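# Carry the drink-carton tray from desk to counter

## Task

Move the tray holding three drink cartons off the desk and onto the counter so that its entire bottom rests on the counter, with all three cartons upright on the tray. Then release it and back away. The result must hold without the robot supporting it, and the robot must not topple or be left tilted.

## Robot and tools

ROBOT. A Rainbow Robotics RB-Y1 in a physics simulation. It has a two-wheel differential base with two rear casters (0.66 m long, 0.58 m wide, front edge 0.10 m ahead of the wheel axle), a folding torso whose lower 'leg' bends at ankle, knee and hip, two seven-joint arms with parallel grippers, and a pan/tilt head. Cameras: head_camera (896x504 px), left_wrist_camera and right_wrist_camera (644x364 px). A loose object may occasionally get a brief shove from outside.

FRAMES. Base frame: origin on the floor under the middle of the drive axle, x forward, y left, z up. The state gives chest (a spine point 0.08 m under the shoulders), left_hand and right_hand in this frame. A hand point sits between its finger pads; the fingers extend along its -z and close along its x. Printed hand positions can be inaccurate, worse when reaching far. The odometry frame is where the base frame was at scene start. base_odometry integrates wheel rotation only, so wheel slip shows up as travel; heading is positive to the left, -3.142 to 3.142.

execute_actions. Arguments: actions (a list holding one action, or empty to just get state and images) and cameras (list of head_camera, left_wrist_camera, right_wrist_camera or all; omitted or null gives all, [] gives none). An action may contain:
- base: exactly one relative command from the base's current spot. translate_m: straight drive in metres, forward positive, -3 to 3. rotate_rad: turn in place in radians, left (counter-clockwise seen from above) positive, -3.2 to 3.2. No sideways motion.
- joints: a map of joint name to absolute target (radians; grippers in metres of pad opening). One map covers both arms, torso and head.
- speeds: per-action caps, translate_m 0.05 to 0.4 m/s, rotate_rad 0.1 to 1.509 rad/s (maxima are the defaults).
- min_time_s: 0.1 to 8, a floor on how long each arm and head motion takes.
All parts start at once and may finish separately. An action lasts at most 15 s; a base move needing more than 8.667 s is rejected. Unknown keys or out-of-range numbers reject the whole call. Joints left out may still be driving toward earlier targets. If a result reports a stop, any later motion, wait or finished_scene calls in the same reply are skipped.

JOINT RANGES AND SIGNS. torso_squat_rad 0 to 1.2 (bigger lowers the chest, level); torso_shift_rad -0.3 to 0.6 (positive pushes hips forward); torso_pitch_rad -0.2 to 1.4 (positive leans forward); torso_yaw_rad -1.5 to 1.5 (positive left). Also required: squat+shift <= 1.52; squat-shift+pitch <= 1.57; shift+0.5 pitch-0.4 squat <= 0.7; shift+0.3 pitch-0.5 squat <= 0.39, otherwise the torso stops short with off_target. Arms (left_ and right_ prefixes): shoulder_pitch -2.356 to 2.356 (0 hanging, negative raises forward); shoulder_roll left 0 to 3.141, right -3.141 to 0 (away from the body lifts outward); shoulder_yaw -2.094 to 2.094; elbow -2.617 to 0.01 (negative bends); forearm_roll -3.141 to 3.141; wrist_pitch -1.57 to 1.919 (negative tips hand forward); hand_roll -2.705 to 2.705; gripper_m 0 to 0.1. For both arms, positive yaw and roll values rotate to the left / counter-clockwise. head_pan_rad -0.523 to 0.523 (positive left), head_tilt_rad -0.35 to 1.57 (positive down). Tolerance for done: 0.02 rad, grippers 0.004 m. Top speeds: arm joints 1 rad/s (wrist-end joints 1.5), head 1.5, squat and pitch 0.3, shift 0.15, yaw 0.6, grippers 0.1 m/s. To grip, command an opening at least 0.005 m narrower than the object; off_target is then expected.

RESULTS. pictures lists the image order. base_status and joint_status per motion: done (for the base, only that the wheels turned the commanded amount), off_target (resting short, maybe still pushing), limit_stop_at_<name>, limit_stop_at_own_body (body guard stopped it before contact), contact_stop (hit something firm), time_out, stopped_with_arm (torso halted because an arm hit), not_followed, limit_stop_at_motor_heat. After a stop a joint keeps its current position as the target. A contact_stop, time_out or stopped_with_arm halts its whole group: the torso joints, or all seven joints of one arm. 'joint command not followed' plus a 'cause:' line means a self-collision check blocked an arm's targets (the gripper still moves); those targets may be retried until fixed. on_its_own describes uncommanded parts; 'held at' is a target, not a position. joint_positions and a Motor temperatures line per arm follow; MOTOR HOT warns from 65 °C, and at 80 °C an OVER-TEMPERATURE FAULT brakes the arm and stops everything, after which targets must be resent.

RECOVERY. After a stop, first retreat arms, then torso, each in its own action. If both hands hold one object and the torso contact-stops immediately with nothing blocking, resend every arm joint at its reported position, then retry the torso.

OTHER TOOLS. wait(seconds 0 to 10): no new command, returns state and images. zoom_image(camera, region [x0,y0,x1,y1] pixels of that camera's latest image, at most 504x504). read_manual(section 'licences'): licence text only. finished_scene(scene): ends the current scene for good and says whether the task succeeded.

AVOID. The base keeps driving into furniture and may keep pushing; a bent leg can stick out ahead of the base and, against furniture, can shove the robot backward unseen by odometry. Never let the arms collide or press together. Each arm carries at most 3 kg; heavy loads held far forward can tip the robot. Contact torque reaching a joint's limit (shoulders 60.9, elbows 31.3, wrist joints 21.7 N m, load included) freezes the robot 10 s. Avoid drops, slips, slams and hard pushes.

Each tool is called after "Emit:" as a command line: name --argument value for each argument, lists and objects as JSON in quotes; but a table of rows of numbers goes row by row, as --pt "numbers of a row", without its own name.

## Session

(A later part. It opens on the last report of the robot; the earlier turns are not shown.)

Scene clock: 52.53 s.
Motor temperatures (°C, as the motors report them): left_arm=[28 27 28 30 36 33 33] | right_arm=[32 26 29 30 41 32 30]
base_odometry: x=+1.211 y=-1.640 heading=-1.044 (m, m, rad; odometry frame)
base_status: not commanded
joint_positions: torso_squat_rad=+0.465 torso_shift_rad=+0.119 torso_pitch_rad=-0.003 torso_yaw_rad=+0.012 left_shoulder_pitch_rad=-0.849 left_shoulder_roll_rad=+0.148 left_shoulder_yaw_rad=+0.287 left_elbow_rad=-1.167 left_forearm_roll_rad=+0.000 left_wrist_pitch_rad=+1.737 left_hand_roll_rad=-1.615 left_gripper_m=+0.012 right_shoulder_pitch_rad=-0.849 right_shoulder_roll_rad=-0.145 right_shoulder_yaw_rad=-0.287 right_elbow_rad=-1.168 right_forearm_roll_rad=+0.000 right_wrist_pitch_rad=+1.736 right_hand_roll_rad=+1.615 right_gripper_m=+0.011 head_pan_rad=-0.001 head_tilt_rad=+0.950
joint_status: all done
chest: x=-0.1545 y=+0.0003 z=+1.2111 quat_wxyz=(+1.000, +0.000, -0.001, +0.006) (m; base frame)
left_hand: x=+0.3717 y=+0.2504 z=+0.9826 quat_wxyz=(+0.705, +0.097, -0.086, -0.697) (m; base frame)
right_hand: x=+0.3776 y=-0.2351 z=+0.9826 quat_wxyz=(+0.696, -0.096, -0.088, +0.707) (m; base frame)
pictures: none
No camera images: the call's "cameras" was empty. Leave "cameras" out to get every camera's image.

Touchdown. Release and lift clear.

Emit:
execute_actions --actions '[{"joints":{"torso_squat_rad":0.447,"left_gripper_m":0.05,"right_gripper_m":0.05}}]' --cameras '[]'

Emit:
execute_actions --actions '[{"joints":{"torso_squat_rad":0.15}}]' --cameras '["head_camera"]'

Scene clock: 53.73 s.
Motor temperatures (°C, as the motors report them): left_arm=[28 27 28 30 36 33 33] | right_arm=[32 26 29 30 41 32 30]
base_odometry: x=+1.211 y=-1.640 heading=-1.044 (m, m, rad; odometry frame)
base_status: not commanded
joint_positions: torso_squat_rad=+0.447 torso_shift_rad=+0.120 torso_pitch_rad=+0.000 torso_yaw_rad=+0.012 left_shoulder_pitch_rad=-0.845 left_shoulder_roll_rad=+0.147 left_shoulder_yaw_rad=+0.287 left_elbow_rad=-1.165 left_forearm_roll_rad=+0.000 left_wrist_pitch_rad=+1.737 left_hand_roll_rad=-1.615 left_gripper_m=+0.050 right_shoulder_pitch_rad=-0.846 right_shoulder_roll_rad=-0.143 right_shoulder_yaw_rad=-0.287 right_elbow_rad=-1.165 right_forearm_roll_rad=+0.000 right_wrist_pitch_rad=+1.737 right_hand_roll_rad=+1.615 right_gripper_m=+0.050 head_pan_rad=-0.001 head_tilt_rad=+0.950
joint_status: all done
chest: x=-0.1525 y=+0.0003 z=+1.2166 quat_wxyz=(+1.000, +0.000, +0.000, +0.006) (m; base frame)
left_hand: x=+0.3715 y=+0.2506 z=+0.9841 quat_wxyz=(+0.706, +0.094, -0.083, -0.697) (m; base frame)
right_hand: x=+0.3774 y=-0.2351 z=+0.9840 quat_wxyz=(+0.696, -0.092, -0.085, +0.707) (m; base frame)
pictures: none
No camera images: the call's "cameras" was empty. Leave "cameras" out to get every camera's image.

Scene clock: 55.50 s.
Motor temperatures (°C, as the motors report them): left_arm=[28 27 28 30 36 33 33] | right_arm=[32 26 29 30 41 32 30]
base_odometry: x=+1.211 y=-1.640 heading=-1.044 (m, m, rad; odometry frame)
base_status: not commanded
joint_positions: torso_squat_rad=+0.150 torso_shift_rad=+0.120 torso_pitch_rad=+0.000 torso_yaw_rad=+0.012 left_shoulder_pitch_rad=-0.845 left_shoulder_roll_rad=+0.147 left_shoulder_yaw_rad=+0.287 left_elbow_rad=-1.165 left_forearm_roll_rad=+0.000 left_wrist_pitch_rad=+1.737 left_hand_roll_rad=-1.615 left_gripper_m=+0.050 right_shoulder_pitch_rad=-0.846 right_shoulder_roll_rad=-0.143 right_shoulder_yaw_rad=-0.287 right_elbow_rad=-1.165 right_forearm_roll_rad=+0.000 right_wrist_pitch_rad=+1.737 right_hand_roll_rad=+1.615 right_gripper_m=+0.050 head_pan_rad=-0.001 head_tilt_rad=+0.950
joint_status: all done
chest: x=-0.1451 y=+0.0003 z=+1.2771 quat_wxyz=(+1.000, +0.000, +0.000, +0.006) (m; base frame)
left_hand: x=+0.3788 y=+0.2506 z=+1.0444 quat_wxyz=(+0.706, +0.094, -0.083, -0.697) (m; base frame)
right_hand: x=+0.3847 y=-0.2351 z=+1.0443 quat_wxyz=(+0.696, -0.092, -0.085, +0.707) (m; base frame)
pictures: head_camera
Images, in order (width x height): head_camera 896x504.

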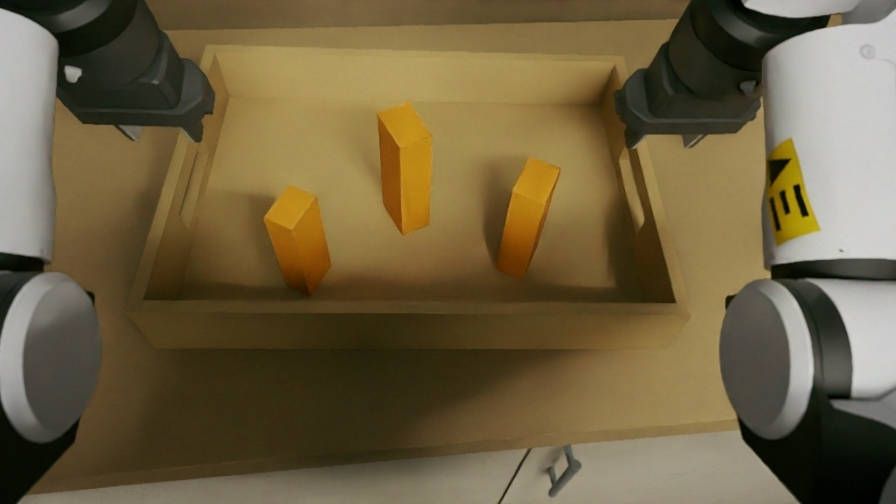

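Emit:
execute_actions --actions '[{"base":{"translate_m":-0.55},"joints":{"head_tilt_rad":0.6,"torso_shift_rad":0}}]' --cameras '["head_camera"]'

Scene clock: 58.57 s.
Motor temperatures (°C, as the motors report them): left_arm=[28 27 28 30 36 33 33] | right_arm=[32 26 29 30 41 32 30]
base_odometry: x=+0.934 y=-1.165 heading=-1.042 (m, m, rad; odometry frame)
base_status: done
joint_positions: torso_squat_rad=+0.150 torso_shift_rad=+0.000 torso_pitch_rad=+0.000 torso_yaw_rad=+0.012 left_shoulder_pitch_rad=-0.845 left_shoulder_roll_rad=+0.147 left_shoulder_yaw_rad=+0.287 left_elbow_rad=-1.165 left_forearm_roll_rad=+0.000 left_wrist_pitch_rad=+1.737 left_hand_roll_rad=-1.615 left_gripper_m=+0.050 right_shoulder_pitch_rad=-0.845 right_shoulder_roll_rad=-0.143 right_shoulder_yaw_rad=-0.287 right_elbow_rad=-1.165 right_forearm_roll_rad=+0.000 right_wrist_pitch_rad=+1.737 right_hand_roll_rad=+1.615 right_gripper_m=+0.050 head_pan_rad=-0.001 head_tilt_rad=+0.600
joint_status: all done
chest: x=-0.2281 y=+0.0003 z=+1.2821 quat_wxyz=(+1.000, +0.000, +0.000, +0.006) (m; base frame)
left_hand: x=+0.2958 y=+0.2506 z=+1.0494 quat_wxyz=(+0.706, +0.094, -0.083, -0.697) (m; base frame)
right_hand: x=+0.3017 y=-0.2350 z=+1.0493 quat_wxyz=(+0.696, -0.092, -0.085, +0.707) (m; base frame)
pictures: head_camera
Images, in order (width x height): head_camera 896x504.

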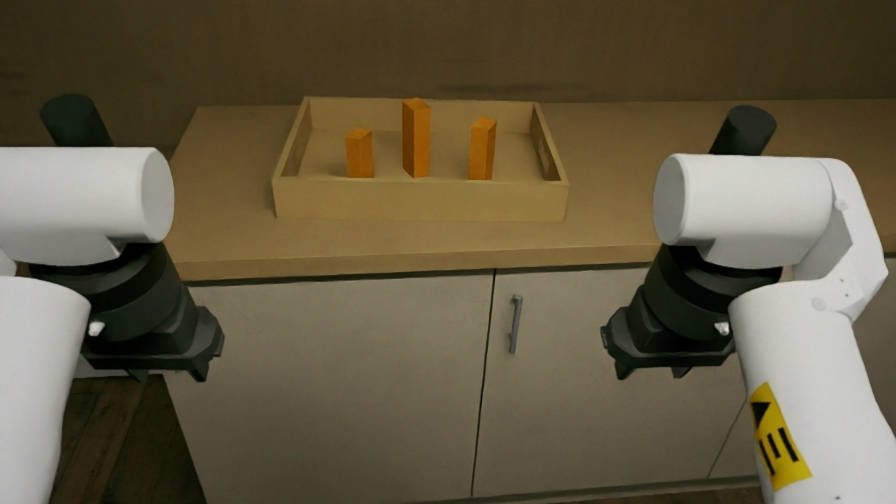

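Emit:
finished_scene --scene 2

The scene is finished: the task was done.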